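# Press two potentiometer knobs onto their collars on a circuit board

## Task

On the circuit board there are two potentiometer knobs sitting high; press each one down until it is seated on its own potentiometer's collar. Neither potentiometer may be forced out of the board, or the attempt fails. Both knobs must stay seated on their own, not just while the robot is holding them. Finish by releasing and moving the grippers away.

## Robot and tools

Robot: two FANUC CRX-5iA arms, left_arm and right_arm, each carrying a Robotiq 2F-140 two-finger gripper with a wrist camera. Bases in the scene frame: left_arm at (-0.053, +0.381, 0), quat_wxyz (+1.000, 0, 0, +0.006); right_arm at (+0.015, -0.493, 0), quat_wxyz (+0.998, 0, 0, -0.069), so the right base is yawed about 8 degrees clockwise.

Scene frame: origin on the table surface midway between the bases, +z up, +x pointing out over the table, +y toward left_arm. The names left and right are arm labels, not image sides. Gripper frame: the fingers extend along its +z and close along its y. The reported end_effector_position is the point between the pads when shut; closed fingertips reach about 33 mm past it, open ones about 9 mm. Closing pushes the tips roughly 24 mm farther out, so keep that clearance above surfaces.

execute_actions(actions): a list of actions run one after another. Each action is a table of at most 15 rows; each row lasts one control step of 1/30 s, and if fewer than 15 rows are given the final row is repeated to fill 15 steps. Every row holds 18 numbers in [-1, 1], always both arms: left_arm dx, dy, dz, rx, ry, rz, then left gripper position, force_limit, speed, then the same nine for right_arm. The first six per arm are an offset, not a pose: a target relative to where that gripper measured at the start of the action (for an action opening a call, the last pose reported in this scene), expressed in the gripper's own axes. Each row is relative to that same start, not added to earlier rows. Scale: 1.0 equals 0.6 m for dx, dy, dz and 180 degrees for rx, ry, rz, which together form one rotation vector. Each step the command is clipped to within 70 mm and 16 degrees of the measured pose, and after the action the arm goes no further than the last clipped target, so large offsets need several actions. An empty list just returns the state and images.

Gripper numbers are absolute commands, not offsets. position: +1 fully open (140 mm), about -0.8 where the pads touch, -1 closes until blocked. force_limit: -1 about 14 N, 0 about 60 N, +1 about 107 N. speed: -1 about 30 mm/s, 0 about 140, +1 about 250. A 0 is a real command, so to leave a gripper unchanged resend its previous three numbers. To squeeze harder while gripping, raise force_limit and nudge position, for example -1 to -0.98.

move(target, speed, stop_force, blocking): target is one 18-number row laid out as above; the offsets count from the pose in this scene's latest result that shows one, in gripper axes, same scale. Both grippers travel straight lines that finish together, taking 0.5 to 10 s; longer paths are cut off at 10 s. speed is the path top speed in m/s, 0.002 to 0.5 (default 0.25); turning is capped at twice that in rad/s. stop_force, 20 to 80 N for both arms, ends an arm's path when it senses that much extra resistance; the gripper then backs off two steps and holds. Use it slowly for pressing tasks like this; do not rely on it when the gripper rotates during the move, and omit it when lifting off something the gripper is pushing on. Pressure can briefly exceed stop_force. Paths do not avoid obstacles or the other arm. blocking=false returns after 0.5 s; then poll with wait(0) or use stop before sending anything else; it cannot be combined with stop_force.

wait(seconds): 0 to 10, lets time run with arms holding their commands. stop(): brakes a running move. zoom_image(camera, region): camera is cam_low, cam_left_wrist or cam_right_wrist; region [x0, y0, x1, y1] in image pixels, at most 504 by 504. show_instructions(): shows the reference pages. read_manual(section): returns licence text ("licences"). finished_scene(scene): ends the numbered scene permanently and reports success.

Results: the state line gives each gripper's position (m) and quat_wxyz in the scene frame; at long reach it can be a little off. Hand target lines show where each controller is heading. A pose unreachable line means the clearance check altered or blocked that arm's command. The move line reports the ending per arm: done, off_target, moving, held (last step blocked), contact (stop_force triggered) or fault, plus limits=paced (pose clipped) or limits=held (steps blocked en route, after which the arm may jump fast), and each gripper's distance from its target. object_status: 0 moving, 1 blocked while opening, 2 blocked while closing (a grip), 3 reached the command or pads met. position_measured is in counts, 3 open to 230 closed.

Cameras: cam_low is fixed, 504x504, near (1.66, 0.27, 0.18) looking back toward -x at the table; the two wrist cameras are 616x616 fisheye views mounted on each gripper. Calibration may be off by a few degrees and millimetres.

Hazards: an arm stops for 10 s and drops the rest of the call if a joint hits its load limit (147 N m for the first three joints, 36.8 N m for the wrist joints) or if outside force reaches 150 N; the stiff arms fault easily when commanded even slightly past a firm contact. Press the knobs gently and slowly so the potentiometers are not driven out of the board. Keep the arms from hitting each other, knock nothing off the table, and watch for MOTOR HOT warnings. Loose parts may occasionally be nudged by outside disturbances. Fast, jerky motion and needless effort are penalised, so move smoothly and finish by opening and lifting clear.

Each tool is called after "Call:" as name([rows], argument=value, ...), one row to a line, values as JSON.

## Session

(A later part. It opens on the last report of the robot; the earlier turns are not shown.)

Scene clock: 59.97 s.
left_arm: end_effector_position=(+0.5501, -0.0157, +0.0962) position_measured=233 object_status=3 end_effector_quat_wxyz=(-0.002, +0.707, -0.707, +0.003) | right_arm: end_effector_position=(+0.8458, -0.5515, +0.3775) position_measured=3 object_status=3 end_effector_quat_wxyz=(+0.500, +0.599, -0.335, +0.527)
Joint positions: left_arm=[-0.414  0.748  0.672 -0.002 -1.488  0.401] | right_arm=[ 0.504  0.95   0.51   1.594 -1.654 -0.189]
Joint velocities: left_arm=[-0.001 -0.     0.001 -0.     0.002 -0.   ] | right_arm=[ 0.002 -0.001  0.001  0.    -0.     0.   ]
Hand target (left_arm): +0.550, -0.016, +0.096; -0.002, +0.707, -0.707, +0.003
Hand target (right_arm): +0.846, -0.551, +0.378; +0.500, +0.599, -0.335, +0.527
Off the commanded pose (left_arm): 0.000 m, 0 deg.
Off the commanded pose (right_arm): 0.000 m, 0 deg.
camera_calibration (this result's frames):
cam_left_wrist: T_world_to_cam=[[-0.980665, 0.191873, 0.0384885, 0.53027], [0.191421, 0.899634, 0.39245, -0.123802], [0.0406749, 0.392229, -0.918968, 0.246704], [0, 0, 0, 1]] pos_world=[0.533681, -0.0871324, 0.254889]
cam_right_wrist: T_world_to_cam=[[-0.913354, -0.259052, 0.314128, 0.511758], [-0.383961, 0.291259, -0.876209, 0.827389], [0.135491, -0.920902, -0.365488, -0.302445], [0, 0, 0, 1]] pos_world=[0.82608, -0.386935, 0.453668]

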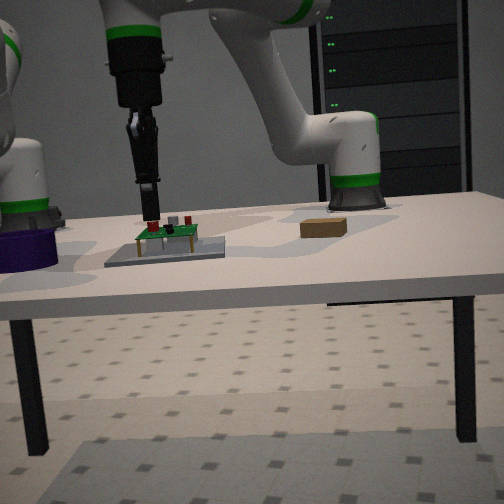

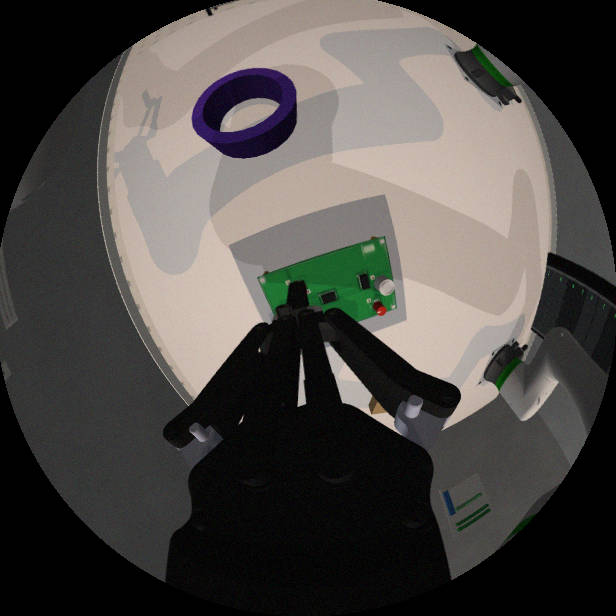

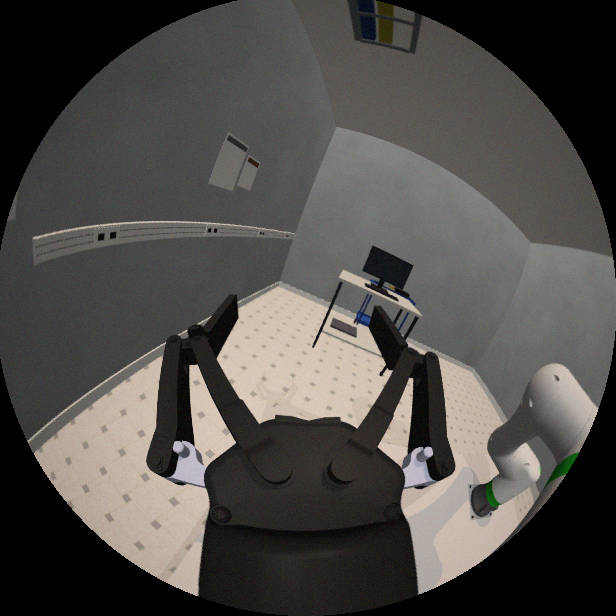

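Call:
move(target=[0,0,0.0172,0,0,0,-1,0,0,0,0,0,0,0,0,1,0,0], speed=0.01)

Call:
execute_actions([
  [[0,0,-0.1,0,0,0,-1,0,0,0,0,0,0,0,0,1,0,0]],
  [[-0.06,0.04,-0.07,0,0,0,-1,0,0,0,0,0,0,0,0,1,0,0]],
])

Call:
zoom_image(camera="cam_low", region=[140,195,200,240])

Scene clock: 69.33 s.
left_arm: end_effector_position=(+0.5501, -0.0158, +0.0860) position_measured=233 object_status=3 end_effector_quat_wxyz=(-0.002, +0.707, -0.707, +0.003) | right_arm: end_effector_position=(+0.8458, -0.5515, +0.3775) position_measured=3 object_status=3 end_effector_quat_wxyz=(+0.500, +0.599, -0.335, +0.527)
Joint positions: left_arm=[-0.414  0.751  0.653 -0.002 -1.466  0.401] | right_arm=[ 0.504  0.95   0.51   1.594 -1.654 -0.189]
Joint velocities: left_arm=[-0.     0.    -0.002 -0.     0.004  0.001] | right_arm=[-0.     0.001 -0.     0.     0.    -0.   ]
Hand target (left_arm): +0.550, -0.016, +0.086; -0.002, +0.707, -0.707, +0.003
Hand target (right_arm): +0.846, -0.551, +0.378; +0.500, +0.599, -0.335, +0.527
Off the commanded pose (left_arm): 0.000 m, 0 deg.
Off the commanded pose (right_arm): 0.000 m, 0 deg.
move: done
camera_calibration (this result's frames):
cam_left_wrist: T_world_to_cam=[[-0.980658, 0.191905, 0.0384992, 0.5307], [0.191455, 0.899627, 0.392448, -0.1198], [0.040678, 0.392229, -0.918968, 0.237297], [0, 0, 0, 1]] pos_world=[0.533719, -0.0871434, 0.244653]
cam_right_wrist: T_world_to_cam=[[-0.913354, -0.259052, 0.314127, 0.511758], [-0.383961, 0.291259, -0.876209, 0.827389], [0.135491, -0.920902, -0.365488, -0.302445], [0, 0, 0, 1]] pos_world=[0.82608, -0.386935, 0.453669]

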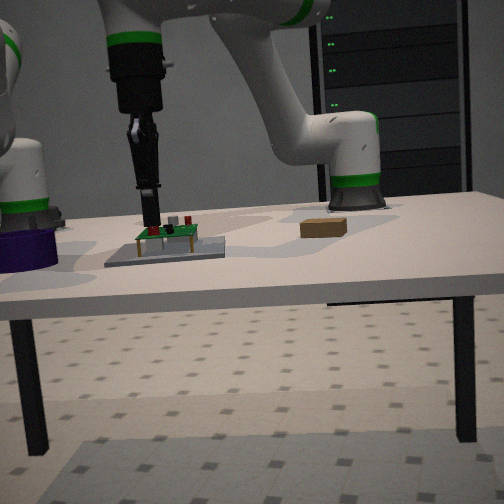

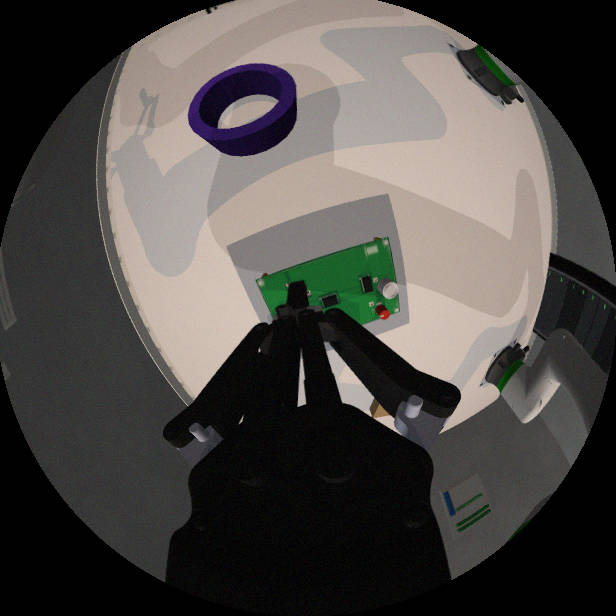

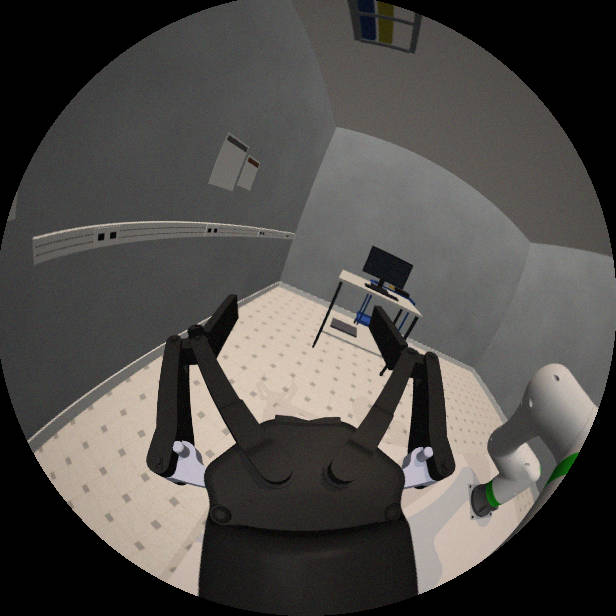

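Scene clock: 70.33 s.
left_arm: end_effector_position=(+0.5257, +0.0205, +0.1871) position_measured=233 object_status=3 end_effector_quat_wxyz=(-0.002, +0.707, -0.707, +0.003) | right_arm: end_effector_position=(+0.8458, -0.5515, +0.3775) position_measured=3 object_status=3 end_effector_quat_wxyz=(+0.500, +0.599, -0.335, +0.527)
Joint positions: left_arm=[-0.378  0.618  0.676 -0.002 -1.622  0.366] | right_arm=[ 0.504  0.95   0.51   1.594 -1.654 -0.189]
Joint velocities: left_arm=[ 0.004 -0.014 -0.013  0.002  0.006 -0.004] | right_arm=[-0.     0.001 -0.     0.     0.     0.   ]
Hand target (left_arm): +0.526, +0.021, +0.187; -0.002, +0.707, -0.707, +0.003
Hand target (right_arm): +0.846, -0.551, +0.378; +0.500, +0.599, -0.335, +0.527
Off the commanded pose (left_arm): 0.000 m, 0 deg.
Off the commanded pose (right_arm): 0.000 m, 0 deg.
camera_calibration (this result's frames):
cam_left_wrist: T_world_to_cam=[[-0.980756, 0.191364, 0.0387098, 0.49596], [0.19104, 0.899708, 0.392466, -0.187182], [0.0402763, 0.392308, -0.918952, 0.317206], [0, 0, 0, 1]] pos_world=[0.509399, -0.0509422, 0.345761]
cam_right_wrist: T_world_to_cam=[[-0.913354, -0.259052, 0.314128, 0.511757], [-0.383961, 0.291259, -0.876209, 0.827389], [0.135491, -0.920902, -0.365489, -0.302445], [0, 0, 0, 1]] pos_world=[0.82608, -0.386935, 0.453668]

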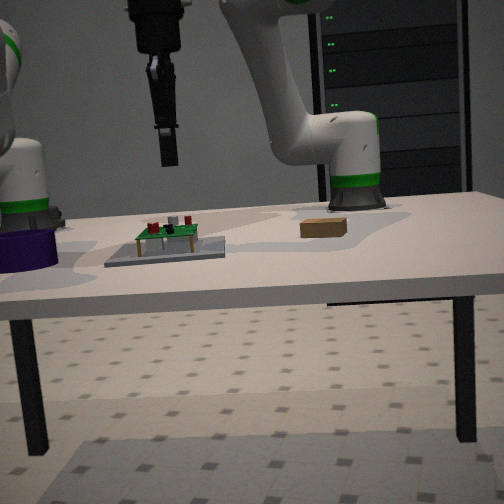

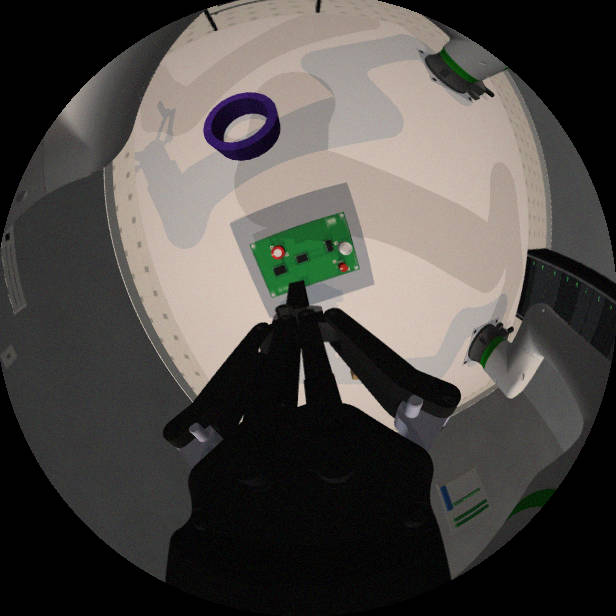

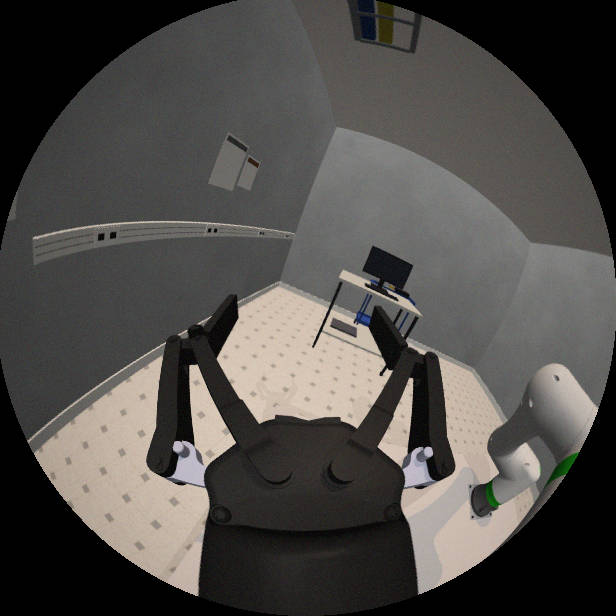

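Region (140, 195, 200, 240) of cam_low's 504x504 image, scaled by 8.400, with more detail than that image has; it fills the top 378 rows of this view, and the rest is white.

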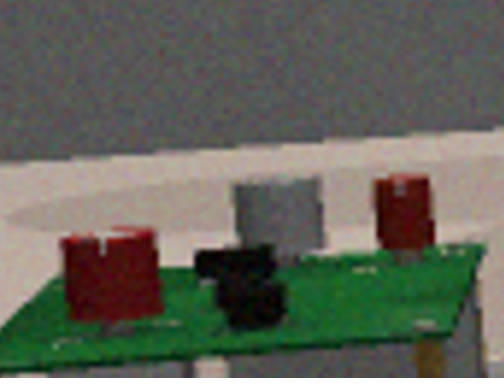

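Call:
finished_scene(scene=2)

The scene is finished: the task was done.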